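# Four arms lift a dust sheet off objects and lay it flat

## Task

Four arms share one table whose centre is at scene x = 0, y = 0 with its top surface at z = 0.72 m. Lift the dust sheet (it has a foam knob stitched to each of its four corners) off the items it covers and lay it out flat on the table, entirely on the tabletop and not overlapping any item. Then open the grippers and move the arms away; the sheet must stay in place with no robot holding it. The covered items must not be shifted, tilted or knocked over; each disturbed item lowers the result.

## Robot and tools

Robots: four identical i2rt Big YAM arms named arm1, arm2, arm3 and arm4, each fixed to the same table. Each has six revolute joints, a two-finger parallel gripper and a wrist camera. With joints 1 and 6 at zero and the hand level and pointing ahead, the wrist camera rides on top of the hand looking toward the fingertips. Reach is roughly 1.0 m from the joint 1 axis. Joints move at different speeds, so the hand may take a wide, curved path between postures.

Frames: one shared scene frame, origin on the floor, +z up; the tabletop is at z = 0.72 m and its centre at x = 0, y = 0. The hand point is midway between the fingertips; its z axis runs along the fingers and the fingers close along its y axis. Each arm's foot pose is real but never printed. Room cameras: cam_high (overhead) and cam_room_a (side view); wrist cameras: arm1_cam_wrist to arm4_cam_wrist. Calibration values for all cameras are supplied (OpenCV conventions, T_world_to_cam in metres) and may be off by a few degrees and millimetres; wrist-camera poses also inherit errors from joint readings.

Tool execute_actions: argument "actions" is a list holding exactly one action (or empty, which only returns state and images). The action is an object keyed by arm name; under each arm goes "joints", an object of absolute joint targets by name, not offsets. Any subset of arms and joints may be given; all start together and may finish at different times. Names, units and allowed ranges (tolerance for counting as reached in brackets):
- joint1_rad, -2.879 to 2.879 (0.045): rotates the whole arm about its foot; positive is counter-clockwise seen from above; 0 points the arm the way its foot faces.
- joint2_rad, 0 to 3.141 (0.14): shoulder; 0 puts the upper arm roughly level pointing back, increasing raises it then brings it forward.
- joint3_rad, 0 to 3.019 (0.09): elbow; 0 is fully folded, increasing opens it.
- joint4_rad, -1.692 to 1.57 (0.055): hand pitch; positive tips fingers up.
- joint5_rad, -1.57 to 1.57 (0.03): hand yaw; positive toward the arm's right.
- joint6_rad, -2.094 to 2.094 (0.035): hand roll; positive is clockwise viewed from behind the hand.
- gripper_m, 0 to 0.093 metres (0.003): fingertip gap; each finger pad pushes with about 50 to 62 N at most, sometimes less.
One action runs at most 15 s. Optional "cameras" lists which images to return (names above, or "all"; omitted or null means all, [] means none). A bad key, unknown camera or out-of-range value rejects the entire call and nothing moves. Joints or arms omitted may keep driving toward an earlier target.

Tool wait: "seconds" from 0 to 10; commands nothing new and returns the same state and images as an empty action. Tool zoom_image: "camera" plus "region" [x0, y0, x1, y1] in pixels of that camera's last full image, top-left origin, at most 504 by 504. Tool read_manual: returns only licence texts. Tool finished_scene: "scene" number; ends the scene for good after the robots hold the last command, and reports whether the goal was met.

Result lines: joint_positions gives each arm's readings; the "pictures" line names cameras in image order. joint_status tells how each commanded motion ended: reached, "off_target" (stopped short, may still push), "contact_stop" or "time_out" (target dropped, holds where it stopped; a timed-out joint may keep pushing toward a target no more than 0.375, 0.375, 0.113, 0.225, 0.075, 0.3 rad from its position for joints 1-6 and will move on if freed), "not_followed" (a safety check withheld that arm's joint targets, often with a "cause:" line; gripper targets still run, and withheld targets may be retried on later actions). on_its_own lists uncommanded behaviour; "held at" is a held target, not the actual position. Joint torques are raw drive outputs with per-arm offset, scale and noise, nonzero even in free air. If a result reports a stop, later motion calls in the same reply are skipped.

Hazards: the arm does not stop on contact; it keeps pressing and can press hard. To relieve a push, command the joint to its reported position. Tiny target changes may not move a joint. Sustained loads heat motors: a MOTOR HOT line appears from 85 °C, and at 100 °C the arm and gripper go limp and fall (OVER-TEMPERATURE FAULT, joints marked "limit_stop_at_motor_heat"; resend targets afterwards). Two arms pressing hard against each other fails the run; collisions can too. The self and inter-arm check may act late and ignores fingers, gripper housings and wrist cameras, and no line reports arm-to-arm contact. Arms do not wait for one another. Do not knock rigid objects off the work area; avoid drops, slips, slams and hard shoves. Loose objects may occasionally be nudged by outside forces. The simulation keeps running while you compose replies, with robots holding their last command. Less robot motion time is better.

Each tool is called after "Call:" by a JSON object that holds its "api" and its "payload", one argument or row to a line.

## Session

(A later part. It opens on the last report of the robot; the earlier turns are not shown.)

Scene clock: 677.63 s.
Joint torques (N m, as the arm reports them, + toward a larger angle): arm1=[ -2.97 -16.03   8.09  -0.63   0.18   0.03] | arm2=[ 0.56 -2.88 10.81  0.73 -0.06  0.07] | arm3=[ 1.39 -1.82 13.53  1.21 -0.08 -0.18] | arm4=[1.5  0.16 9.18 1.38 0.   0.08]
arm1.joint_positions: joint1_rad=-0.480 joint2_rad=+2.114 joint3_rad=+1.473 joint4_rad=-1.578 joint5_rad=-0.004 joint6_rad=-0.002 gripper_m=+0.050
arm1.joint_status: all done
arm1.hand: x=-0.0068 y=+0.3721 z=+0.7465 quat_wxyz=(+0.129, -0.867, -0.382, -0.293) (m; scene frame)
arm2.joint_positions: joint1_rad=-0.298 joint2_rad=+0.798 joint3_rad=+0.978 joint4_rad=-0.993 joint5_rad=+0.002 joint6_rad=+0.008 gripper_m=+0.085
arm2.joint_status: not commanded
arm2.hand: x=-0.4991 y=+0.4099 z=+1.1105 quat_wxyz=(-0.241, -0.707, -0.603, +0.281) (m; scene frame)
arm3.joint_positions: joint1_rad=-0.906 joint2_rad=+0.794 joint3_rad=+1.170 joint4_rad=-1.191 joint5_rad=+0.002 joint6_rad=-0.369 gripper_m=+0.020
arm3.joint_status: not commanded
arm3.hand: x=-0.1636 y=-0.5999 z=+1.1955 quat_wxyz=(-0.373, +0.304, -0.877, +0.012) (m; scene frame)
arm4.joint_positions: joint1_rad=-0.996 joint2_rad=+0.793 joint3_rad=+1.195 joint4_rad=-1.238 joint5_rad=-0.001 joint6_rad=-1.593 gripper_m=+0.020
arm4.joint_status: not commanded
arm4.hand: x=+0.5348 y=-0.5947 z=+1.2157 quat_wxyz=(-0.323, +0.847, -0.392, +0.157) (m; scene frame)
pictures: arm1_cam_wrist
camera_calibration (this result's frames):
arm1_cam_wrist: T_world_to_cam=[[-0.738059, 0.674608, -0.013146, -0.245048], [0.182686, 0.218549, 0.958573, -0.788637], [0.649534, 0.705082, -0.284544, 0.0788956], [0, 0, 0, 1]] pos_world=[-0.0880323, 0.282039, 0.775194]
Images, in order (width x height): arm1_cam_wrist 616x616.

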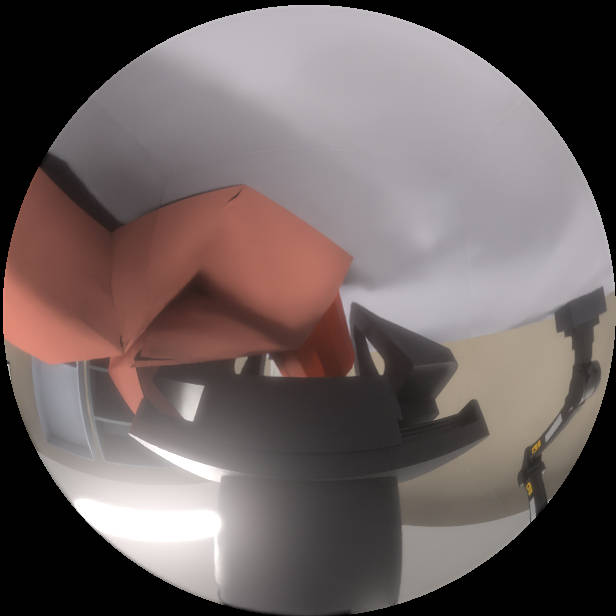

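Call:
{"api": "execute_actions", "payload": {
  "actions": [
    {"arm1":{"joints":{"joint2_rad":1.88,"joint3_rad":1.22,"joint4_rad":-1.219}}}
  ],
  "cameras": []
}}

Call:
{"api": "execute_actions", "payload": {
  "actions": [
    {"arm1":{"joints":{"joint2_rad":1.71,"joint3_rad":0.998,"joint4_rad":-0.865}}}
  ],
  "cameras": ["arm1_cam_wrist","cam_high"]
}}

Scene clock: 689.80 s.
Joint torques (N m, as the arm reports them, + toward a larger angle): arm1=[ -1.99 -15.39   6.2   -0.34   0.09  -0.01] | arm2=[ 0.18 -2.53 11.02  0.63 -0.07  0.05] | arm3=[ 1.43 -1.78 13.5   1.23 -0.09 -0.18] | arm4=[1.71 0.08 9.18 1.38 0.   0.09]
arm1.joint_positions: joint1_rad=-0.480 joint2_rad=+1.869 joint3_rad=+1.231 joint4_rad=-1.230 joint5_rad=-0.002 joint6_rad=-0.003 gripper_m=+0.050
arm1.joint_status: all done
arm1.hand: x=-0.0065 y=+0.3728 z=+0.7610 quat_wxyz=(+0.061, -0.905, -0.399, -0.136) (m; scene frame)
arm2.joint_positions: joint1_rad=-0.298 joint2_rad=+0.798 joint3_rad=+0.978 joint4_rad=-0.993 joint5_rad=+0.002 joint6_rad=+0.008 gripper_m=+0.085
arm2.joint_status: not commanded
arm2.hand: x=-0.4991 y=+0.4099 z=+1.1105 quat_wxyz=(-0.241, -0.707, -0.603, +0.281) (m; scene frame)
arm3.joint_positions: joint1_rad=-0.906 joint2_rad=+0.794 joint3_rad=+1.170 joint4_rad=-1.191 joint5_rad=+0.002 joint6_rad=-0.369 gripper_m=+0.020
arm3.joint_status: not commanded
arm3.hand: x=-0.1636 y=-0.5999 z=+1.1955 quat_wxyz=(-0.373, +0.304, -0.877, +0.012) (m; scene frame)
arm4.joint_positions: joint1_rad=-0.996 joint2_rad=+0.793 joint3_rad=+1.195 joint4_rad=-1.238 joint5_rad=-0.001 joint6_rad=-1.593 gripper_m=+0.020
arm4.joint_status: not commanded
arm4.hand: x=+0.5348 y=-0.5947 z=+1.2157 quat_wxyz=(-0.323, +0.847, -0.392, +0.157) (m; scene frame)
pictures: none
No camera images: the call's "cameras" was empty. Leave "cameras" out to get every camera's image.

Scene clock: 690.87 s.
Joint torques (N m, as the arm reports them, + toward a larger angle): arm1=[ -2.82 -13.81   6.22   0.34   0.1   -0.02] | arm2=[ 0.28 -2.55 10.92  0.71 -0.07  0.07] | arm3=[ 1.43 -1.73 13.52  1.25 -0.08 -0.18] | arm4=[ 1.59  0.2   9.13  1.36 -0.03  0.08]
arm1.joint_positions: joint1_rad=-0.480 joint2_rad=+1.702 joint3_rad=+1.010 joint4_rad=-0.877 joint5_rad=-0.002 joint6_rad=-0.003 gripper_m=+0.050
arm1.joint_status: all done
arm1.hand: x=-0.0068 y=+0.3725 z=+0.7587 quat_wxyz=(+0.002, -0.915, -0.404, +0.000) (m; scene frame)
arm2.joint_positions: joint1_rad=-0.298 joint2_rad=+0.798 joint3_rad=+0.978 joint4_rad=-0.993 joint5_rad=+0.002 joint6_rad=+0.008 gripper_m=+0.085
arm2.joint_status: not commanded
arm2.hand: x=-0.4991 y=+0.4099 z=+1.1105 quat_wxyz=(-0.241, -0.707, -0.603, +0.281) (m; scene frame)
arm3.joint_positions: joint1_rad=-0.906 joint2_rad=+0.794 joint3_rad=+1.170 joint4_rad=-1.191 joint5_rad=+0.002 joint6_rad=-0.369 gripper_m=+0.020
arm3.joint_status: not commanded
arm3.hand: x=-0.1636 y=-0.5999 z=+1.1955 quat_wxyz=(-0.373, +0.304, -0.877, +0.012) (m; scene frame)
arm4.joint_positions: joint1_rad=-0.996 joint2_rad=+0.793 joint3_rad=+1.195 joint4_rad=-1.238 joint5_rad=-0.001 joint6_rad=-1.593 gripper_m=+0.020
arm4.joint_status: not commanded
arm4.hand: x=+0.5348 y=-0.5947 z=+1.2157 quat_wxyz=(-0.323, +0.847, -0.392, +0.157) (m; scene frame)
pictures: arm1_cam_wrist, cam_high
camera_calibration (this result's frames):
arm1_cam_wrist: T_world_to_cam=[[-0.745717, 0.666224, -0.00710653, -0.246662], [0.534189, 0.604234, 0.591222, -0.663083], [0.39818, 0.437088, -0.806478, 0.576166], [0, 0, 0, 1]] pos_world=[-0.0591463, 0.313154, 0.854941]
Images, in order (width x height): arm1_cam_wrist 616x616, cam_high 504x504.

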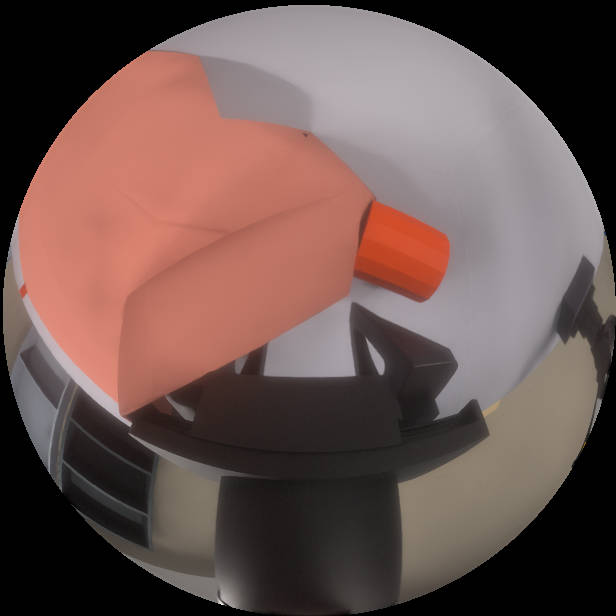

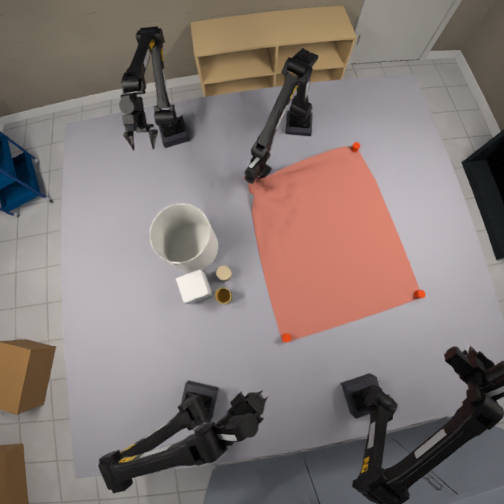

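Call:
{"api": "execute_actions", "payload": {
  "actions": [
    {"arm1":{"joints":{"joint2_rad":1.45,"joint3_rad":0.75,"joint4_rad":-0.9}}}
  ],
  "cameras": []
}}

Call:
{"api": "execute_actions", "payload": {
  "actions": [
    {"arm1":{"joints":{"joint1_rad":0.9,"joint2_rad":0.7,"joint3_rad":1.1,"joint4_rad":-1.2}},"arm2":{"joints":{"joint1_rad":0.2,"joint2_rad":1.3,"joint3_rad":0.72,"joint4_rad":0.1}}}
  ],
  "cameras": []
}}

Call:
{"api": "execute_actions", "payload": {
  "actions": [
    {"arm2":{"joints":{"joint1_rad":0.675,"joint2_rad":1.56,"joint3_rad":0.73,"joint4_rad":0.14,"gripper_m":0.09}}}
  ],
  "cameras": ["arm2_cam_wrist","cam_high"]
}}

Scene clock: 701.43 s.
Joint torques (N m, as the arm reports them, + toward a larger angle): arm1=[-2.78 -8.67  6.54 -0.3   0.05  0.04] | arm2=[ 0.6  -2.56 10.86  0.68 -0.11  0.03] | arm3=[ 1.39 -1.82 13.51  1.24 -0.08 -0.17] | arm4=[1.51 0.22 9.19 1.43 0.   0.08]
arm1.joint_positions: joint1_rad=-0.480 joint2_rad=+1.442 joint3_rad=+0.760 joint4_rad=-0.896 joint5_rad=-0.002 joint6_rad=-0.003 gripper_m=+0.050
arm1.joint_status: all done
arm1.hand: x=+0.0594 y=+0.4447 z=+0.7795 quat_wxyz=(+0.003, -0.915, -0.404, -0.004) (m; scene frame)
arm2.joint_positions: joint1_rad=-0.298 joint2_rad=+0.798 joint3_rad=+0.978 joint4_rad=-0.993 joint5_rad=+0.002 joint6_rad=+0.008 gripper_m=+0.085
arm2.joint_status: not commanded
arm2.hand: x=-0.4991 y=+0.4099 z=+1.1105 quat_wxyz=(-0.241, -0.707, -0.603, +0.281) (m; scene frame)
arm3.joint_positions: joint1_rad=-0.906 joint2_rad=+0.794 joint3_rad=+1.170 joint4_rad=-1.191 joint5_rad=+0.002 joint6_rad=-0.369 gripper_m=+0.020
arm3.joint_status: not commanded
arm3.hand: x=-0.1636 y=-0.5999 z=+1.1955 quat_wxyz=(-0.373, +0.304, -0.877, +0.012) (m; scene frame)
arm4.joint_positions: joint1_rad=-0.996 joint2_rad=+0.793 joint3_rad=+1.195 joint4_rad=-1.238 joint5_rad=-0.001 joint6_rad=-1.593 gripper_m=+0.020
arm4.joint_status: not commanded
arm4.hand: x=+0.5348 y=-0.5947 z=+1.2157 quat_wxyz=(-0.323, +0.847, -0.392, +0.157) (m; scene frame)
pictures: none
No camera images: the call's "cameras" was empty. Leave "cameras" out to get every camera's image.

Scene clock: 703.13 s.
Joint torques (N m, as the arm reports them, + toward a larger angle): arm1=[-0.69 -0.23 10.48  0.67  0.07  0.04] | arm2=[ -0.61 -10.3   10.23   1.96  -0.04   0.02] | arm3=[ 1.36 -1.79 13.51  1.28 -0.08 -0.18] | arm4=[1.52 0.2  9.19 1.41 0.   0.09]
arm1.joint_positions: joint1_rad=+0.894 joint2_rad=+0.692 joint3_rad=+1.088 joint4_rad=-1.188 joint5_rad=-0.002 joint6_rad=-0.003 gripper_m=+0.050
arm1.joint_status: all done
arm1.hand: x=+0.4631 y=+0.4490 z=+1.1472 quat_wxyz=(-0.337, -0.417, -0.827, +0.169) (m; scene frame)
arm2.joint_positions: joint1_rad=+0.204 joint2_rad=+1.311 joint3_rad=+0.692 joint4_rad=+0.080 joint5_rad=+0.000 joint6_rad=+0.008 gripper_m=+0.085
arm2.joint_status: all done
arm2.hand: x=-0.2699 y=+0.2751 z=+0.9373 quat_wxyz=(-0.405, -0.501, -0.712, +0.282) (m; scene frame)
arm3.joint_positions: joint1_rad=-0.906 joint2_rad=+0.794 joint3_rad=+1.170 joint4_rad=-1.191 joint5_rad=+0.002 joint6_rad=-0.369 gripper_m=+0.020
arm3.joint_status: not commanded
arm3.hand: x=-0.1636 y=-0.5999 z=+1.1955 quat_wxyz=(-0.373, +0.304, -0.877, +0.012) (m; scene frame)
arm4.joint_positions: joint1_rad=-0.996 joint2_rad=+0.793 joint3_rad=+1.195 joint4_rad=-1.238 joint5_rad=-0.001 joint6_rad=-1.593 gripper_m=+0.020
arm4.joint_status: not commanded
arm4.hand: x=+0.5348 y=-0.5947 z=+1.2157 quat_wxyz=(-0.323, +0.847, -0.392, +0.157) (m; scene frame)
pictures: none
No camera images: the call's "cameras" was empty. Leave "cameras" out to get every camera's image.

Scene clock: 704.37 s.
Joint torques (N m, as the arm reports them, + toward a larger angle): arm1=[-0.69  0.64 10.79  0.83  0.14  0.04] | arm2=[ -0.49 -12.23   8.93   1.28   0.06   0.01] | arm3=[ 1.31 -1.76 13.48  1.25 -0.09 -0.18] | arm4=[ 1.83  0.34  9.22  1.4  -0.01  0.09]
arm1.joint_positions: joint1_rad=+0.894 joint2_rad=+0.692 joint3_rad=+1.088 joint4_rad=-1.188 joint5_rad=-0.002 joint6_rad=-0.003 gripper_m=+0.050
arm1.joint_status: not commanded
arm1.hand: x=+0.4631 y=+0.4490 z=+1.1472 quat_wxyz=(-0.337, -0.417, -0.827, +0.169) (m; scene frame)
arm2.joint_positions: joint1_rad=+0.683 joint2_rad=+1.573 joint3_rad=+0.696 joint4_rad=+0.128 joint5_rad=-0.001 joint6_rad=+0.008 gripper_m=+0.090
arm2.joint_status: all done
arm2.hand: x=-0.0659 y=+0.4087 z=+0.8188 quat_wxyz=(-0.372, -0.335, -0.854, +0.143) (m; scene frame)
arm3.joint_positions: joint1_rad=-0.906 joint2_rad=+0.794 joint3_rad=+1.170 joint4_rad=-1.191 joint5_rad=+0.002 joint6_rad=-0.369 gripper_m=+0.020
arm3.joint_status: not commanded
arm3.hand: x=-0.1636 y=-0.5999 z=+1.1955 quat_wxyz=(-0.373, +0.304, -0.877, +0.012) (m; scene frame)
arm4.joint_positions: joint1_rad=-0.996 joint2_rad=+0.793 joint3_rad=+1.195 joint4_rad=-1.238 joint5_rad=-0.001 joint6_rad=-1.593 gripper_m=+0.020
arm4.joint_status: not commanded
arm4.hand: x=+0.5348 y=-0.5947 z=+1.2157 quat_wxyz=(-0.323, +0.847, -0.392, +0.157) (m; scene frame)
pictures: arm2_cam_wrist, cam_high
camera_calibration (this result's frames):
arm2_cam_wrist: T_world_to_cam=[[-0.681563, -0.731095, -0.0311733, 0.286151], [-0.713359, 0.673316, -0.194331, -0.163846], [0.163064, -0.110211, -0.98044, 0.986889], [0, 0, 0, 1]] pos_world=[-0.0827767, 0.42829, 0.944666]
Images, in order (width x height): arm2_cam_wrist 616x616, cam_high 504x504.

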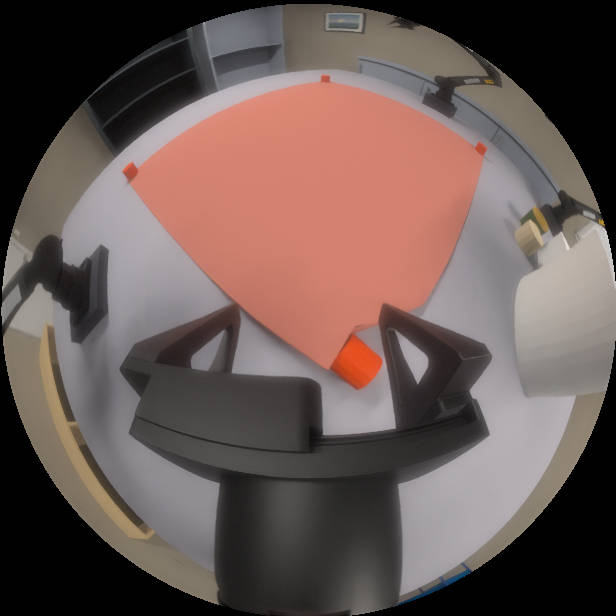

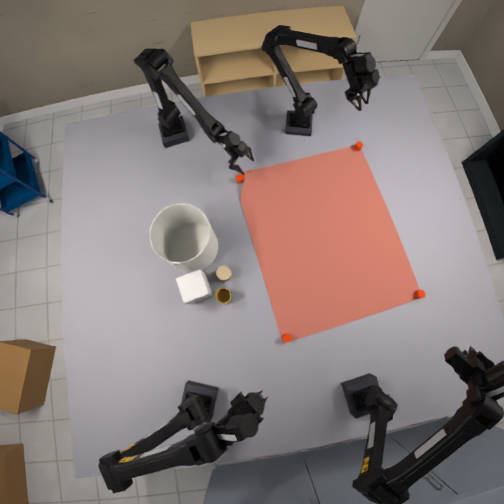

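Call:
{"api": "execute_actions", "payload": {
  "actions": [
    {"arm2":{"joints":{"joint1_rad":0.478,"joint2_rad":1.6,"joint3_rad":1.12,"joint4_rad":-1.05,"joint6_rad":-1.25,"gripper_m":0.02}}}
  ],
  "cameras": []
}}

Call:
{"api": "execute_actions", "payload": {
  "actions": [
    {"arm2":{"joints":{"joint2_rad":1.805,"joint4_rad":-0.85}}}
  ],
  "cameras": ["arm2_cam_wrist"]
}}

Scene clock: 725.87 s.
Joint torques (N m, as the arm reports them, + toward a larger angle): arm1=[-1.5   1.41 10.82  0.85  0.08  0.05] | arm2=[  0.76 -13.32   9.45  -0.57  -0.17  -0.08] | arm3=[ 1.53 -1.72 13.48  1.25 -0.09 -0.17] | arm4=[1.61 0.12 9.24 1.42 0.   0.08]
arm1.joint_positions: joint1_rad=+0.894 joint2_rad=+0.692 joint3_rad=+1.088 joint4_rad=-1.188 joint5_rad=-0.002 joint6_rad=-0.003 gripper_m=+0.050
arm1.joint_status: not commanded
arm1.hand: x=+0.4631 y=+0.4490 z=+1.1472 quat_wxyz=(-0.337, -0.417, -0.827, +0.169) (m; scene frame)
arm2.joint_positions: joint1_rad=+0.472 joint2_rad=+1.601 joint3_rad=+1.093 joint4_rad=-1.041 joint5_rad=+0.001 joint6_rad=-1.233 gripper_m=+0.020
arm2.joint_status: all done
arm2.hand: x=-0.1909 y=+0.3977 z=+0.8466 quat_wxyz=(-0.004, +0.140, -0.990, +0.010) (m; scene frame)
arm3.joint_positions: joint1_rad=-0.906 joint2_rad=+0.794 joint3_rad=+1.170 joint4_rad=-1.191 joint5_rad=+0.002 joint6_rad=-0.369 gripper_m=+0.020
arm3.joint_status: not commanded
arm3.hand: x=-0.1636 y=-0.5999 z=+1.1955 quat_wxyz=(-0.373, +0.304, -0.877, +0.012) (m; scene frame)
arm4.joint_positions: joint1_rad=-0.996 joint2_rad=+0.793 joint3_rad=+1.195 joint4_rad=-1.238 joint5_rad=-0.001 joint6_rad=-1.593 gripper_m=+0.020
arm4.joint_status: not commanded
arm4.hand: x=+0.5348 y=-0.5947 z=+1.2157 quat_wxyz=(-0.323, +0.847, -0.392, +0.157) (m; scene frame)
pictures: none
No camera images: the call's "cameras" was empty. Leave "cameras" out to get every camera's image.

Scene clock: 727.03 s.
Joint torques (N m, as the arm reports them, + toward a larger angle): arm1=[-0.71 -0.4  10.8   0.94  0.09  0.07] | arm2=[  0.76 -15.7    8.34   0.05  -0.17  -0.03] | arm3=[ 1.38 -1.74 13.49  1.26 -0.09 -0.18] | arm4=[1.49 0.23 9.26 1.41 0.   0.09]
arm1.joint_positions: joint1_rad=+0.894 joint2_rad=+0.692 joint3_rad=+1.088 joint4_rad=-1.188 joint5_rad=-0.002 joint6_rad=-0.003 gripper_m=+0.050
arm1.joint_status: not commanded
arm1.hand: x=+0.4631 y=+0.4490 z=+1.1472 quat_wxyz=(-0.337, -0.417, -0.827, +0.169) (m; scene frame)
arm2.joint_positions: joint1_rad=+0.472 joint2_rad=+1.820 joint3_rad=+1.093 joint4_rad=-0.861 joint5_rad=+0.001 joint6_rad=-1.234 gripper_m=+0.020
arm2.joint_status: all done
arm2.hand: x=-0.1785 y=+0.3799 z=+0.7520 quat_wxyz=(+0.006, +0.141, -0.990, -0.008) (m; scene frame)
arm3.joint_positions: joint1_rad=-0.906 joint2_rad=+0.794 joint3_rad=+1.170 joint4_rad=-1.191 joint5_rad=+0.002 joint6_rad=-0.369 gripper_m=+0.020
arm3.joint_status: not commanded
arm3.hand: x=-0.1636 y=-0.5999 z=+1.1955 quat_wxyz=(-0.373, +0.304, -0.877, +0.012) (m; scene frame)
arm4.joint_positions: joint1_rad=-0.996 joint2_rad=+0.793 joint3_rad=+1.195 joint4_rad=-1.238 joint5_rad=-0.001 joint6_rad=-1.593 gripper_m=+0.020
arm4.joint_status: not commanded
arm4.hand: x=+0.5348 y=-0.5947 z=+1.2157 quat_wxyz=(-0.323, +0.847, -0.392, +0.157) (m; scene frame)
pictures: arm2_cam_wrist
camera_calibration (this result's frames):
arm2_cam_wrist: T_world_to_cam=[[0.256266, -0.966118, -0.0307287, 0.442592], [-0.773689, -0.224073, 0.592618, -0.499382], [-0.579424, -0.128093, -0.804897, 0.678806], [0, 0, 0, 1]] pos_world=[-0.106472, 0.402649, 0.855912]
Images, in order (width x height): arm2_cam_wrist 616x616.

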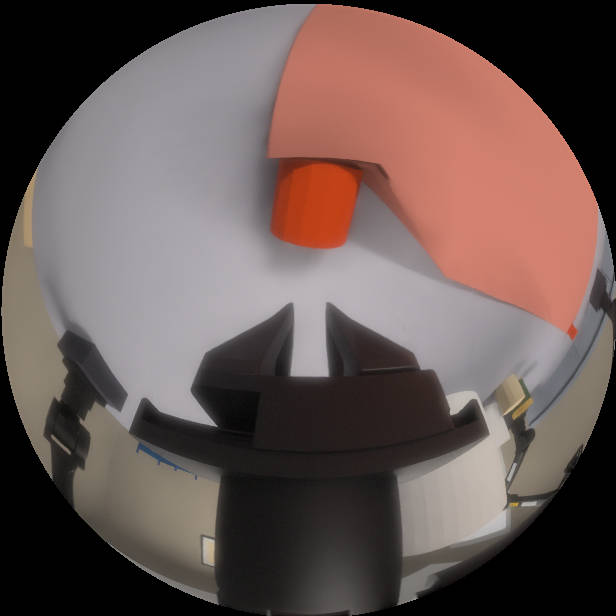

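Aligned. Push.

Call:
{"api": "execute_actions", "payload": {
  "actions": [
    {"arm2":{"joints":{"joint1_rad":0.655,"joint2_rad":1.86,"joint3_rad":1.25,"joint4_rad":-0.935,"joint6_rad":-1.08}}}
  ],
  "cameras": ["arm2_cam_wrist","cam_room_a"]
}}

Scene clock: 731.57 s.
Joint torques (N m, as the arm reports them, + toward a larger angle): arm1=[-0.42 -0.47 10.87  1.06  0.08  0.02] | arm2=[  0.53 -16.23   8.99  -0.73  -0.07   0.3 ] | arm3=[ 1.41 -1.82 13.51  1.22 -0.08 -0.18] | arm4=[1.64 0.37 9.21 1.36 0.   0.08]
arm1.joint_positions: joint1_rad=+0.894 joint2_rad=+0.692 joint3_rad=+1.088 joint4_rad=-1.188 joint5_rad=-0.002 joint6_rad=-0.003 gripper_m=+0.050
arm1.joint_status: not commanded
arm1.hand: x=+0.4631 y=+0.4490 z=+1.1472 quat_wxyz=(-0.337, -0.417, -0.827, +0.169) (m; scene frame)
arm2.joint_positions: joint1_rad=+0.658 joint2_rad=+1.864 joint3_rad=+1.218 joint4_rad=-0.926 joint5_rad=-0.001 joint6_rad=-1.096 gripper_m=+0.020
arm2.joint_status: all done
arm2.hand: x=-0.0853 y=+0.4089 z=+0.7682 quat_wxyz=(+0.001, +0.164, -0.986, -0.001) (m; scene frame)
arm3.joint_positions: joint1_rad=-0.906 joint2_rad=+0.794 joint3_rad=+1.170 joint4_rad=-1.191 joint5_rad=+0.002 joint6_rad=-0.369 gripper_m=+0.020
arm3.joint_status: not commanded
arm3.hand: x=-0.1636 y=-0.5999 z=+1.1955 quat_wxyz=(-0.373, +0.304, -0.877, +0.012) (m; scene frame)
arm4.joint_positions: joint1_rad=-0.996 joint2_rad=+0.793 joint3_rad=+1.195 joint4_rad=-1.238 joint5_rad=-0.001 joint6_rad=-1.593 gripper_m=+0.020
arm4.joint_status: not commanded
arm4.hand: x=+0.5348 y=-0.5947 z=+1.2157 quat_wxyz=(-0.323, +0.847, -0.392, +0.157) (m; scene frame)
pictures: arm2_cam_wrist, cam_room_a
camera_calibration (this result's frames):
arm2_cam_wrist: T_world_to_cam=[[0.301941, -0.95319, -0.0161409, 0.434651], [-0.768942, -0.253515, 0.586906, -0.413601], [-0.563525, -0.164799, -0.809494, 0.769472], [0, 0, 0, 1]] pos_world=[-0.0156574, 0.43626, 0.872644]
Images, in order (width x height): arm2_cam_wrist 616x616, cam_room_a 504x504.

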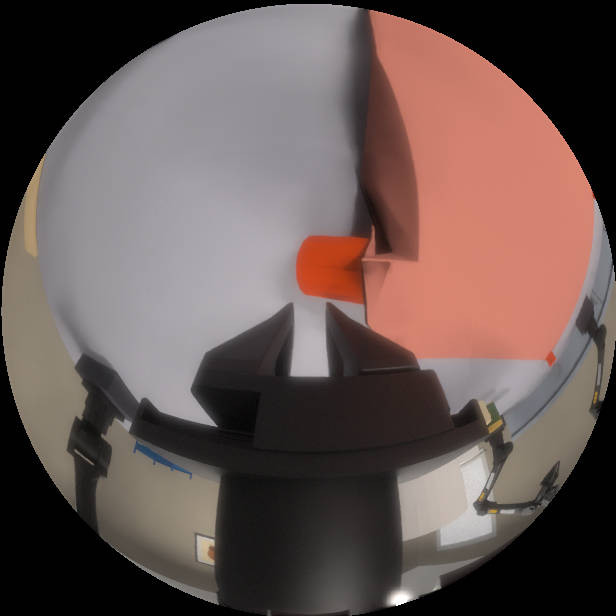

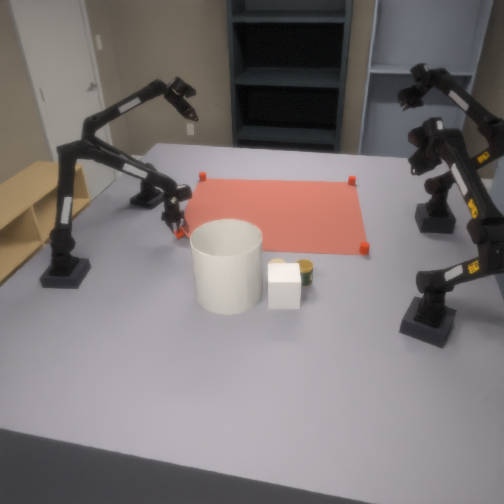

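Call:
{"api": "execute_actions", "payload": {
  "actions": [
    {"arm2":{"joints":{"joint2_rad":1.6,"joint4_rad":-1.1}}}
  ],
  "cameras": []
}}

Call:
{"api": "execute_actions", "payload": {
  "actions": [
    {"arm2":{"joints":{"joint1_rad":0.695,"joint2_rad":1.549,"joint3_rad":0.69,"joint4_rad":0.165,"joint6_rad":0,"gripper_m":0.09}}}
  ],
  "cameras": ["arm2_cam_wrist"]
}}

Scene clock: 741.30 s.
Joint torques (N m, as the arm reports them, + toward a larger angle): arm1=[-1.16 -1.08 10.81  0.76  0.12  0.02] | arm2=[  0.23 -13.71  10.12  -0.38  -0.09   0.3 ] | arm3=[ 1.43 -1.72 13.49  1.23 -0.09 -0.17] | arm4=[ 1.64  0.36  9.21  1.44 -0.01  0.09]
arm1.joint_positions: joint1_rad=+0.894 joint2_rad=+0.692 joint3_rad=+1.088 joint4_rad=-1.188 joint5_rad=-0.002 joint6_rad=-0.003 gripper_m=+0.050
arm1.joint_status: not commanded
arm1.hand: x=+0.4631 y=+0.4490 z=+1.1472 quat_wxyz=(-0.337, -0.417, -0.827, +0.169) (m; scene frame)
arm2.joint_positions: joint1_rad=+0.658 joint2_rad=+1.603 joint3_rad=+1.221 joint4_rad=-1.091 joint5_rad=-0.001 joint6_rad=-1.096 gripper_m=+0.020
arm2.joint_status: all done
arm2.hand: x=-0.1000 y=+0.4233 z=+0.8907 quat_wxyz=(-0.028, +0.164, -0.985, +0.039) (m; scene frame)
arm3.joint_positions: joint1_rad=-0.906 joint2_rad=+0.794 joint3_rad=+1.170 joint4_rad=-1.191 joint5_rad=+0.002 joint6_rad=-0.369 gripper_m=+0.020
arm3.joint_status: not commanded
arm3.hand: x=-0.1636 y=-0.5999 z=+1.1955 quat_wxyz=(-0.373, +0.304, -0.877, +0.012) (m; scene frame)
arm4.joint_positions: joint1_rad=-0.996 joint2_rad=+0.793 joint3_rad=+1.195 joint4_rad=-1.238 joint5_rad=-0.001 joint6_rad=-1.593 gripper_m=+0.020
arm4.joint_status: not commanded
arm4.hand: x=+0.5348 y=-0.5947 z=+1.2157 quat_wxyz=(-0.323, +0.847, -0.392, +0.157) (m; scene frame)
pictures: none
No camera images: the call's "cameras" was empty. Leave "cameras" out to get every camera's image.

Scene clock: 743.20 s.
Joint torques (N m, as the arm reports them, + toward a larger angle): arm1=[-0.37  0.14 10.89  0.65  0.14  0.01] | arm2=[  0.55 -11.82   7.4    1.66   0.     0.25] | arm3=[ 1.45 -1.75 13.51  1.23 -0.08 -0.18] | arm4=[1.52 0.13 9.19 1.36 0.   0.08]
arm1.joint_positions: joint1_rad=+0.894 joint2_rad=+0.692 joint3_rad=+1.088 joint4_rad=-1.188 joint5_rad=-0.002 joint6_rad=-0.003 gripper_m=+0.050
arm1.joint_status: not commanded
arm1.hand: x=+0.4631 y=+0.4490 z=+1.1472 quat_wxyz=(-0.337, -0.417, -0.827, +0.169) (m; scene frame)
arm2.joint_positions: joint1_rad=+0.694 joint2_rad=+1.560 joint3_rad=+0.678 joint4_rad=+0.146 joint5_rad=-0.001 joint6_rad=-0.017 gripper_m=+0.090
arm2.joint_status: all done
arm2.hand: x=-0.0655 y=+0.4159 z=+0.8205 quat_wxyz=(-0.377, -0.319, -0.857, +0.148) (m; scene frame)
arm3.joint_positions: joint1_rad=-0.906 joint2_rad=+0.794 joint3_rad=+1.170 joint4_rad=-1.191 joint5_rad=+0.002 joint6_rad=-0.369 gripper_m=+0.020
arm3.joint_status: not commanded
arm3.hand: x=-0.1636 y=-0.5999 z=+1.1955 quat_wxyz=(-0.373, +0.304, -0.877, +0.012) (m; scene frame)
arm4.joint_positions: joint1_rad=-0.996 joint2_rad=+0.793 joint3_rad=+1.195 joint4_rad=-1.238 joint5_rad=-0.001 joint6_rad=-1.593 gripper_m=+0.020
arm4.joint_status: not commanded
arm4.hand: x=+0.5348 y=-0.5947 z=+1.2157 quat_wxyz=(-0.323, +0.847, -0.392, +0.157) (m; scene frame)
pictures: arm2_cam_wrist
camera_calibration (this result's frames):
arm2_cam_wrist: T_world_to_cam=[[-0.66158, -0.749758, -0.013269, 0.286122], [-0.731867, 0.649446, -0.206376, -0.149516], [0.163349, -0.126823, -0.978383, 0.994503], [0, 0, 0, 1]] pos_world=[-0.0825843, 0.43775, 0.945945]
Images, in order (width x height): arm2_cam_wrist 616x616.

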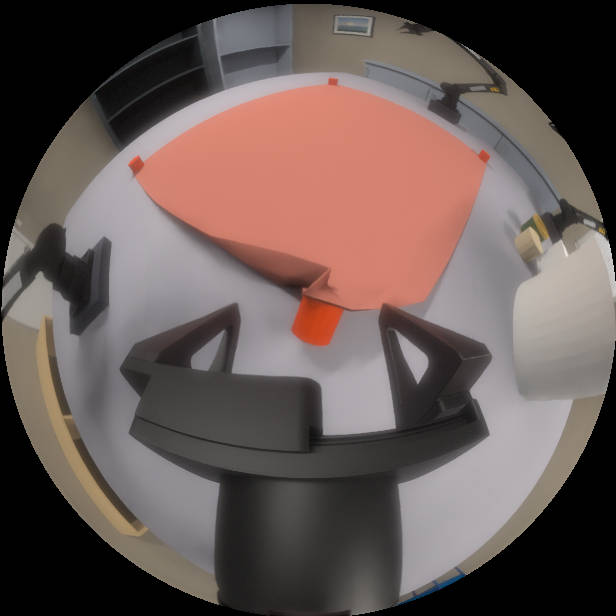

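Call:
{"api": "execute_actions", "payload": {
  "actions": [
    {"arm2":{"joints":{"joint1_rad":0.675,"joint2_rad":1.78,"joint3_rad":0.67,"joint4_rad":0.43,"gripper_m":0.075}}}
  ],
  "cameras": ["arm2_cam_wrist"]
}}

Call:
{"api": "execute_actions", "payload": {
  "actions": [
    {"arm2":{"joints":{"gripper_m":0}}}
  ],
  "cameras": []
}}

Call:
{"api": "execute_actions", "payload": {
  "actions": [
    {"arm2":{"joints":{"joint2_rad":1.6,"joint3_rad":0.88,"joint4_rad":-0.3}}}
  ],
  "cameras": []
}}

Call:
{"api": "execute_actions", "payload": {
  "actions": [
    {"arm2":{"joints":{"joint2_rad":1.71,"joint3_rad":1.15,"joint4_rad":-0.83}}}
  ],
  "cameras": ["arm2_cam_wrist"]
}}

Scene clock: 760.00 s.
Joint torques (N m, as the arm reports them, + toward a larger angle): arm1=[-1.83  0.29 10.9   0.84  0.05  0.07] | arm2=[ -0.65 -13.95   5.65   1.63  -0.02   0.27] | arm3=[ 1.43 -1.82 13.48  1.21 -0.09 -0.18] | arm4=[1.54 0.23 9.24 1.41 0.   0.08]
arm1.joint_positions: joint1_rad=+0.894 joint2_rad=+0.692 joint3_rad=+1.088 joint4_rad=-1.188 joint5_rad=-0.002 joint6_rad=-0.003 gripper_m=+0.050
arm1.joint_status: not commanded
arm1.hand: x=+0.4631 y=+0.4490 z=+1.1472 quat_wxyz=(-0.337, -0.417, -0.827, +0.169) (m; scene frame)
arm2.joint_positions: joint1_rad=+0.682 joint2_rad=+1.796 joint3_rad=+0.660 joint4_rad=+0.411 joint5_rad=+0.000 joint6_rad=-0.016 gripper_m=+0.075
arm2.joint_status: all done
arm2.hand: x=-0.0648 y=+0.4063 z=+0.7456 quat_wxyz=(-0.380, -0.324, -0.853, +0.152) (m; scene frame)
arm3.joint_positions: joint1_rad=-0.906 joint2_rad=+0.794 joint3_rad=+1.170 joint4_rad=-1.191 joint5_rad=+0.002 joint6_rad=-0.369 gripper_m=+0.020
arm3.joint_status: not commanded
arm3.hand: x=-0.1636 y=-0.5999 z=+1.1955 quat_wxyz=(-0.373, +0.304, -0.877, +0.012) (m; scene frame)
arm4.joint_positions: joint1_rad=-0.996 joint2_rad=+0.793 joint3_rad=+1.195 joint4_rad=-1.238 joint5_rad=-0.001 joint6_rad=-1.593 gripper_m=+0.020
arm4.joint_status: not commanded
arm4.hand: x=+0.5348 y=-0.5947 z=+1.2157 quat_wxyz=(-0.323, +0.847, -0.392, +0.157) (m; scene frame)
pictures: arm2_cam_wrist
camera_calibration (this result's frames):
arm2_cam_wrist: T_world_to_cam=[[-0.671424, -0.74095, -0.013495, 0.274334], [-0.72129, 0.657571, -0.217581, -0.152465], [0.170091, -0.136356, -0.975949, 0.922422], [0, 0, 0, 1]] pos_world=[-0.082673, 0.429302, 0.870765]
Images, in order (width x height): arm2_cam_wrist 616x616.

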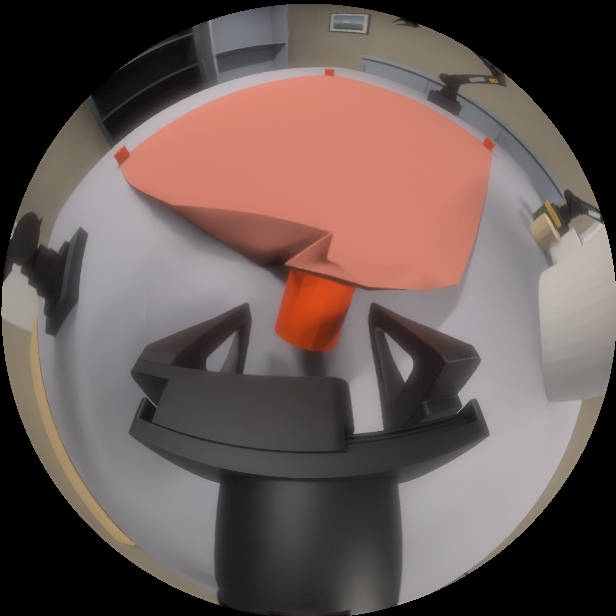

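Scene clock: 760.67 s.
Joint torques (N m, as the arm reports them, + toward a larger angle): arm1=[-1.37  0.6  10.94  0.63  0.09 -0.03] | arm2=[  0.21 -13.75   5.67   1.63   0.01   0.33] | arm3=[ 1.4  -1.71 13.51  1.25 -0.09 -0.18] | arm4=[1.69 0.31 9.2  1.38 0.01 0.09]
arm1.joint_positions: joint1_rad=+0.894 joint2_rad=+0.692 joint3_rad=+1.088 joint4_rad=-1.188 joint5_rad=-0.002 joint6_rad=-0.003 gripper_m=+0.050
arm1.joint_status: not commanded
arm1.hand: x=+0.4631 y=+0.4490 z=+1.1472 quat_wxyz=(-0.337, -0.417, -0.827, +0.169) (m; scene frame)
arm2.joint_positions: joint1_rad=+0.682 joint2_rad=+1.796 joint3_rad=+0.660 joint4_rad=+0.411 joint5_rad=+0.000 joint6_rad=-0.015 gripper_m=+0.041
arm2.joint_status: gripper_m off_target (ended at +0.041, target +0.000)
arm2.hand: x=-0.0648 y=+0.4063 z=+0.7456 quat_wxyz=(-0.381, -0.324, -0.853, +0.152) (m; scene frame)
arm3.joint_positions: joint1_rad=-0.906 joint2_rad=+0.794 joint3_rad=+1.170 joint4_rad=-1.191 joint5_rad=+0.002 joint6_rad=-0.369 gripper_m=+0.020
arm3.joint_status: not commanded
arm3.hand: x=-0.1636 y=-0.5999 z=+1.1955 quat_wxyz=(-0.373, +0.304, -0.877, +0.012) (m; scene frame)
arm4.joint_positions: joint1_rad=-0.996 joint2_rad=+0.793 joint3_rad=+1.195 joint4_rad=-1.238 joint5_rad=-0.001 joint6_rad=-1.593 gripper_m=+0.020
arm4.joint_status: not commanded
arm4.hand: x=+0.5348 y=-0.5947 z=+1.2157 quat_wxyz=(-0.323, +0.847, -0.392, +0.157) (m; scene frame)
pictures: none
No camera images: the call's "cameras" was empty. Leave "cameras" out to get every camera's image.

Scene clock: 762.03 s.
Joint torques (N m, as the arm reports them, + toward a larger angle): arm1=[-0.9   0.1  10.86  0.84  0.05  0.02] | arm2=[  0.16 -13.1    7.8    0.23   0.     0.32] | arm3=[ 1.46 -1.74 13.49  1.25 -0.08 -0.18] | arm4=[ 1.64  0.25  9.21  1.41 -0.01  0.07]
arm1.joint_positions: joint1_rad=+0.894 joint2_rad=+0.692 joint3_rad=+1.088 joint4_rad=-1.188 joint5_rad=-0.002 joint6_rad=-0.003 gripper_m=+0.050
arm1.joint_status: not commanded
arm1.hand: x=+0.4631 y=+0.4490 z=+1.1472 quat_wxyz=(-0.337, -0.417, -0.827, +0.169) (m; scene frame)
arm2.joint_positions: joint1_rad=+0.682 joint2_rad=+1.605 joint3_rad=+0.870 joint4_rad=-0.292 joint5_rad=+0.000 joint6_rad=-0.015 gripper_m=+0.041
arm2.joint_status: all done
arm2.hand: x=-0.0681 y=+0.4095 z=+0.8105 quat_wxyz=(-0.248, -0.342, -0.901, +0.099) (m; scene frame)
arm3.joint_positions: joint1_rad=-0.906 joint2_rad=+0.794 joint3_rad=+1.170 joint4_rad=-1.191 joint5_rad=+0.002 joint6_rad=-0.369 gripper_m=+0.020
arm3.joint_status: not commanded
arm3.hand: x=-0.1636 y=-0.5999 z=+1.1955 quat_wxyz=(-0.373, +0.304, -0.877, +0.012) (m; scene frame)
arm4.joint_positions: joint1_rad=-0.996 joint2_rad=+0.793 joint3_rad=+1.195 joint4_rad=-1.238 joint5_rad=-0.001 joint6_rad=-1.593 gripper_m=+0.020
arm4.joint_status: not commanded
arm4.hand: x=+0.5348 y=-0.5947 z=+1.2157 quat_wxyz=(-0.323, +0.847, -0.392, +0.157) (m; scene frame)
pictures: none
No camera images: the call's "cameras" was empty. Leave "cameras" out to get every camera's image.

Scene clock: 763.27 s.
Joint torques (N m, as the arm reports them, + toward a larger angle): arm1=[-1.33  0.05 10.66  1.07  0.06  0.  ] | arm2=[ -0.3  -14.5   10.05  -0.33  -0.01   0.3 ] | arm3=[ 1.4  -1.78 13.51  1.24 -0.08 -0.18] | arm4=[ 1.49  0.27  9.22  1.38 -0.01  0.08]
arm1.joint_positions: joint1_rad=+0.894 joint2_rad=+0.692 joint3_rad=+1.088 joint4_rad=-1.188 joint5_rad=-0.002 joint6_rad=-0.003 gripper_m=+0.050
arm1.joint_status: not commanded
arm1.hand: x=+0.4631 y=+0.4490 z=+1.1472 quat_wxyz=(-0.337, -0.417, -0.827, +0.169) (m; scene frame)
arm2.joint_positions: joint1_rad=+0.682 joint2_rad=+1.718 joint3_rad=+1.115 joint4_rad=-0.820 joint5_rad=+0.000 joint6_rad=-0.015 gripper_m=+0.041
arm2.joint_status: all done
arm2.hand: x=-0.0810 y=+0.4213 z=+0.8061 quat_wxyz=(-0.068, -0.354, -0.932, +0.028) (m; scene frame)
arm3.joint_positions: joint1_rad=-0.906 joint2_rad=+0.794 joint3_rad=+1.170 joint4_rad=-1.191 joint5_rad=+0.002 joint6_rad=-0.369 gripper_m=+0.020
arm3.joint_status: not commanded
arm3.hand: x=-0.1636 y=-0.5999 z=+1.1955 quat_wxyz=(-0.373, +0.304, -0.877, +0.012) (m; scene frame)
arm4.joint_positions: joint1_rad=-0.996 joint2_rad=+0.793 joint3_rad=+1.195 joint4_rad=-1.238 joint5_rad=-0.001 joint6_rad=-1.593 gripper_m=+0.020
arm4.joint_status: not commanded
arm4.hand: x=+0.5348 y=-0.5947 z=+1.2157 quat_wxyz=(-0.323, +0.847, -0.392, +0.157) (m; scene frame)
pictures: arm2_cam_wrist
camera_calibration (this result's frames):
arm2_cam_wrist: T_world_to_cam=[[-0.679878, -0.733195, -0.0138084, 0.271679], [-0.655256, 0.598937, 0.460341, -0.677271], [-0.329249, 0.322024, -0.887635, 0.681501], [0, 0, 0, 1]] pos_world=[-0.0346934, 0.385377, 0.920451]
Images, in order (width x height): arm2_cam_wrist 616x616.

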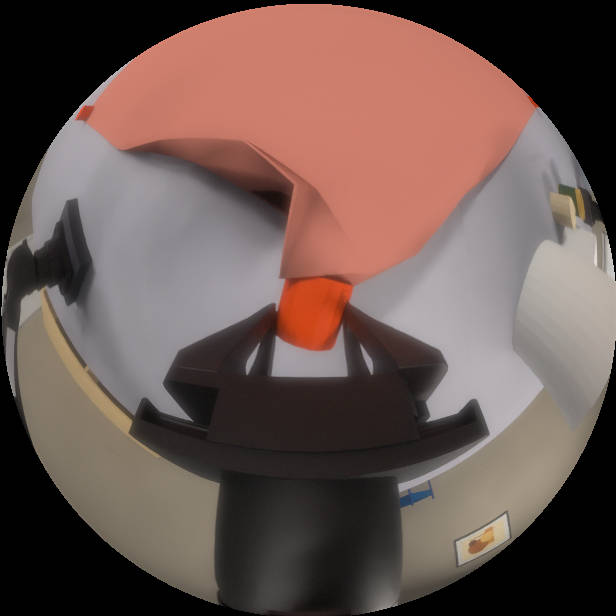

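Call:
{"api": "execute_actions", "payload": {
  "actions": [
    {"arm2":{"joints":{"joint6_rad":-0.9}}}
  ],
  "cameras": ["arm2_cam_wrist","cam_high"]
}}

Call:
{"api": "zoom_image", "payload": {
  "camera": "cam_high",
  "region": [210, 130, 330, 250]
}}

Scene clock: 772.20 s.
Joint torques (N m, as the arm reports them, + toward a larger angle): arm1=[-1.15  0.35 11.04  0.75  0.07  0.03] | arm2=[ -0.35 -15.37   9.74  -0.36  -0.05   0.01] | arm3=[ 1.37 -1.7  13.5   1.25 -0.08 -0.17] | arm4=[ 1.45  0.35  9.24  1.36 -0.01  0.09]
arm1.joint_positions: joint1_rad=+0.894 joint2_rad=+0.692 joint3_rad=+1.088 joint4_rad=-1.188 joint5_rad=-0.002 joint6_rad=-0.003 gripper_m=+0.050
arm1.joint_status: not commanded
arm1.hand: x=+0.4631 y=+0.4490 z=+1.1472 quat_wxyz=(-0.337, -0.417, -0.827, +0.169) (m; scene frame)
arm2.joint_positions: joint1_rad=+0.682 joint2_rad=+1.718 joint3_rad=+1.115 joint4_rad=-0.820 joint5_rad=+0.000 joint6_rad=-0.883 gripper_m=+0.041
arm2.joint_status: all done
arm2.hand: x=-0.0810 y=+0.4213 z=+0.8061 quat_wxyz=(-0.050, +0.070, -0.995, +0.054) (m; scene frame)
arm3.joint_positions: joint1_rad=-0.906 joint2_rad=+0.794 joint3_rad=+1.170 joint4_rad=-1.191 joint5_rad=+0.002 joint6_rad=-0.369 gripper_m=+0.020
arm3.joint_status: not commanded
arm3.hand: x=-0.1636 y=-0.5999 z=+1.1955 quat_wxyz=(-0.373, +0.304, -0.877, +0.012) (m; scene frame)
arm4.joint_positions: joint1_rad=-0.996 joint2_rad=+0.793 joint3_rad=+1.195 joint4_rad=-1.238 joint5_rad=-0.001 joint6_rad=-1.593 gripper_m=+0.020
arm4.joint_status: not commanded
arm4.hand: x=+0.5348 y=-0.5947 z=+1.2157 quat_wxyz=(-0.323, +0.847, -0.392, +0.157) (m; scene frame)
pictures: arm2_cam_wrist, cam_high
camera_calibration (this result's frames):
arm2_cam_wrist: T_world_to_cam=[[0.112969, -0.988793, 0.0976082, 0.353772], [-0.86276, -0.048892, 0.503245, -0.455763], [-0.492832, -0.141063, -0.858614, 0.839935], [0, 0, 0, 1]] pos_world=[-0.0192317, 0.446008, 0.916008]
Images, in order (width x height): arm2_cam_wrist 616x616, cam_high 504x504.

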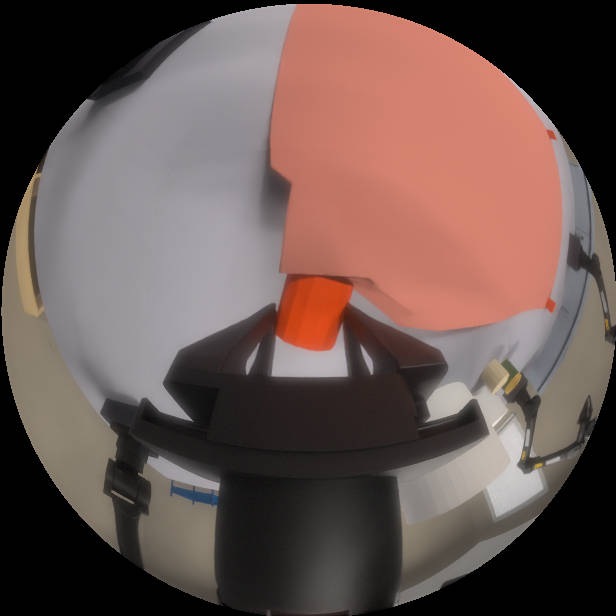

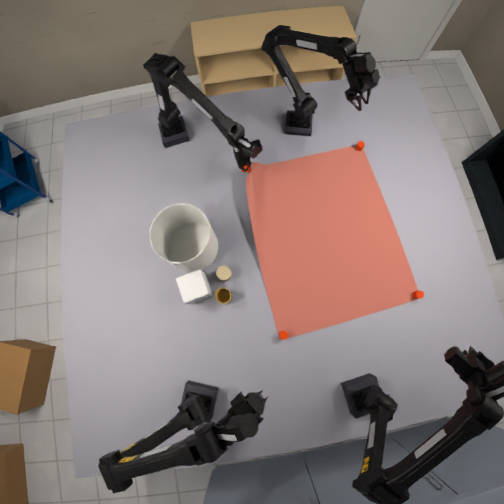

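Region (210, 130, 330, 250) of cam_high's 504x504 image, scaled by 4.200, with more detail than that image has.

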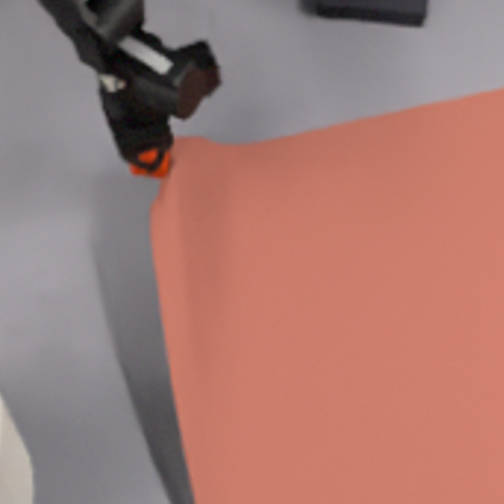

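Call:
{"api": "execute_actions", "payload": {
  "actions": [
    {"arm2":{"joints":{"joint1_rad":0.745,"joint2_rad":1.94,"joint3_rad":1.455,"joint4_rad":-1.3,"joint5_rad":0.254,"joint6_rad":-0.77}}}
  ],
  "cameras": []
}}

Call:
{"api": "execute_actions", "payload": {
  "actions": [
    {"arm2":{"joints":{"joint1_rad":0.815,"joint2_rad":2.13,"joint3_rad":1.66,"joint4_rad":-1.64,"joint5_rad":0.466,"joint6_rad":-0.6}}}
  ],
  "cameras": ["arm2_cam_wrist","cam_high","cam_room_a"]
}}

Call:
{"api": "zoom_image", "payload": {
  "camera": "cam_room_a",
  "region": [130, 150, 250, 270]
}}

Scene clock: 799.07 s.
Joint torques (N m, as the arm reports them, + toward a larger angle): arm1=[-1.6   0.61 10.84  0.77  0.08 -0.03] | arm2=[  0.07 -18.4   10.29  -1.25   0.17   0.27] | arm3=[ 1.42 -1.68 13.53  1.22 -0.09 -0.18] | arm4=[ 1.71  0.43  9.24  1.41 -0.01  0.08]
arm1.joint_positions: joint1_rad=+0.894 joint2_rad=+0.692 joint3_rad=+1.088 joint4_rad=-1.188 joint5_rad=-0.002 joint6_rad=-0.003 gripper_m=+0.050
arm1.joint_status: not commanded
arm1.hand: x=+0.4631 y=+0.4490 z=+1.1472 quat_wxyz=(-0.337, -0.417, -0.827, +0.169) (m; scene frame)
arm2.joint_positions: joint1_rad=+0.749 joint2_rad=+1.955 joint3_rad=+1.409 joint4_rad=-1.289 joint5_rad=+0.252 joint6_rad=-0.786 gripper_m=+0.041
arm2.joint_status: all done
arm2.hand: x=-0.0902 y=+0.4165 z=+0.7966 quat_wxyz=(+0.182, +0.071, -0.981, +0.005) (m; scene frame)
arm3.joint_positions: joint1_rad=-0.906 joint2_rad=+0.794 joint3_rad=+1.170 joint4_rad=-1.191 joint5_rad=+0.002 joint6_rad=-0.369 gripper_m=+0.020
arm3.joint_status: not commanded
arm3.hand: x=-0.1636 y=-0.5999 z=+1.1955 quat_wxyz=(-0.373, +0.304, -0.877, +0.012) (m; scene frame)
arm4.joint_positions: joint1_rad=-0.996 joint2_rad=+0.793 joint3_rad=+1.195 joint4_rad=-1.238 joint5_rad=-0.001 joint6_rad=-1.593 gripper_m=+0.020
arm4.joint_status: not commanded
arm4.hand: x=+0.5348 y=-0.5947 z=+1.2157 quat_wxyz=(-0.323, +0.847, -0.392, +0.157) (m; scene frame)
pictures: none
No camera images: the call's "cameras" was empty. Leave "cameras" out to get every camera's image.

Scene clock: 800.20 s.
Joint torques (N m, as the arm reports them, + toward a larger angle): arm1=[-1.19  0.52 10.76  0.99  0.11 -0.01] | arm2=[ -0.19 -20.04   9.79  -1.59   0.31   0.3 ] | arm3=[ 1.34 -1.8  13.5   1.25 -0.08 -0.18] | arm4=[ 1.65  0.18  9.25  1.35 -0.01  0.09]
arm1.joint_positions: joint1_rad=+0.894 joint2_rad=+0.692 joint3_rad=+1.088 joint4_rad=-1.188 joint5_rad=-0.002 joint6_rad=-0.003 gripper_m=+0.050
arm1.joint_status: not commanded
arm1.hand: x=+0.4631 y=+0.4490 z=+1.1472 quat_wxyz=(-0.337, -0.417, -0.827, +0.169) (m; scene frame)
arm2.joint_positions: joint1_rad=+0.821 joint2_rad=+2.145 joint3_rad=+1.617 joint4_rad=-1.626 joint5_rad=+0.464 joint6_rad=-0.616 gripper_m=+0.041
arm2.joint_status: all done
arm2.hand: x=-0.0869 y=+0.4153 z=+0.8002 quat_wxyz=(+0.356, +0.072, -0.931, +0.021) (m; scene frame)
arm3.joint_positions: joint1_rad=-0.906 joint2_rad=+0.794 joint3_rad=+1.170 joint4_rad=-1.191 joint5_rad=+0.002 joint6_rad=-0.369 gripper_m=+0.020
arm3.joint_status: not commanded
arm3.hand: x=-0.1636 y=-0.5999 z=+1.1955 quat_wxyz=(-0.373, +0.304, -0.877, +0.012) (m; scene frame)
arm4.joint_positions: joint1_rad=-0.996 joint2_rad=+0.793 joint3_rad=+1.195 joint4_rad=-1.238 joint5_rad=-0.001 joint6_rad=-1.593 gripper_m=+0.020
arm4.joint_status: not commanded
arm4.hand: x=+0.5348 y=-0.5947 z=+1.2157 quat_wxyz=(-0.323, +0.847, -0.392, +0.157) (m; scene frame)
pictures: arm2_cam_wrist, cam_high, cam_room_a
camera_calibration (this result's frames):
arm2_cam_wrist: T_world_to_cam=[[0.12275, -0.992403, -0.00834145, 0.43628], [-0.211409, -0.0343594, 0.976794, -0.786528], [-0.969659, -0.118138, -0.21402, 0.264365], [0, 0, 0, 1]] pos_world=[0.0365112, 0.437173, 0.828495]
Images, in order (width x height): arm2_cam_wrist 616x616, cam_high 504x504, cam_room_a 504x504.

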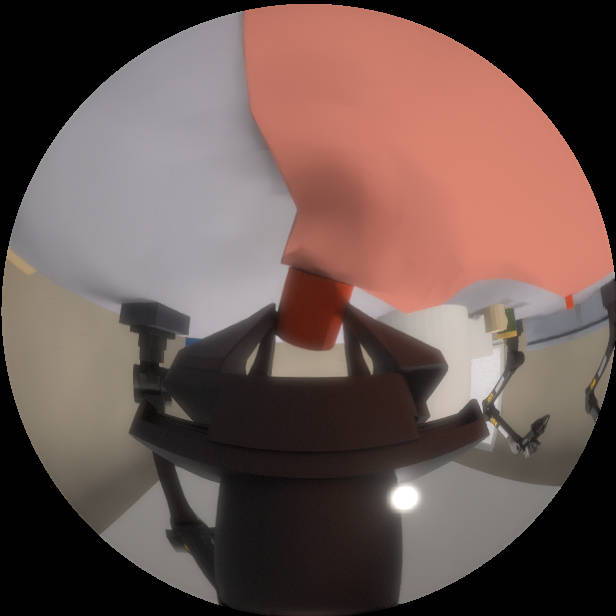

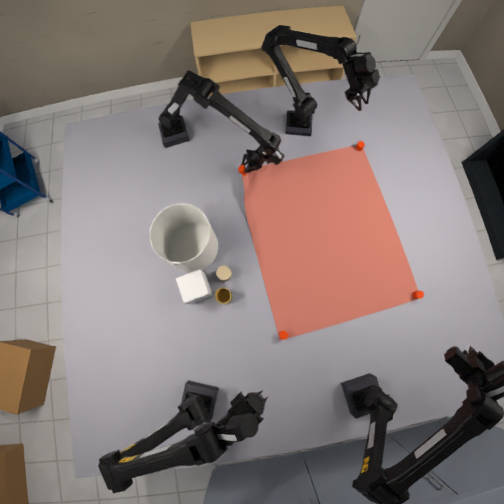

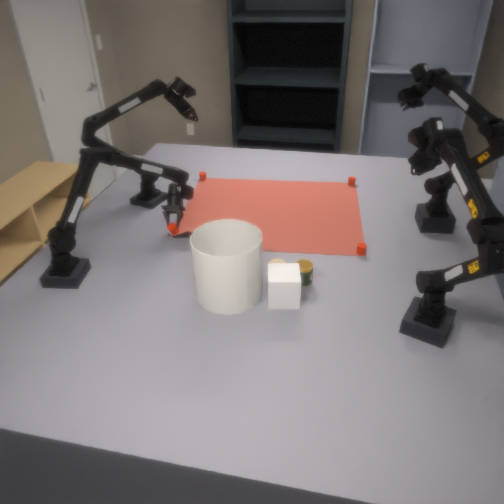

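Region (130, 150, 250, 270) of cam_room_a's 504x504 image, scaled by 4.200, with more detail than that image has.

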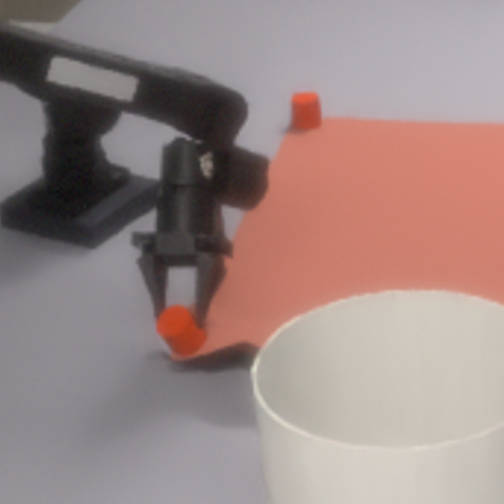

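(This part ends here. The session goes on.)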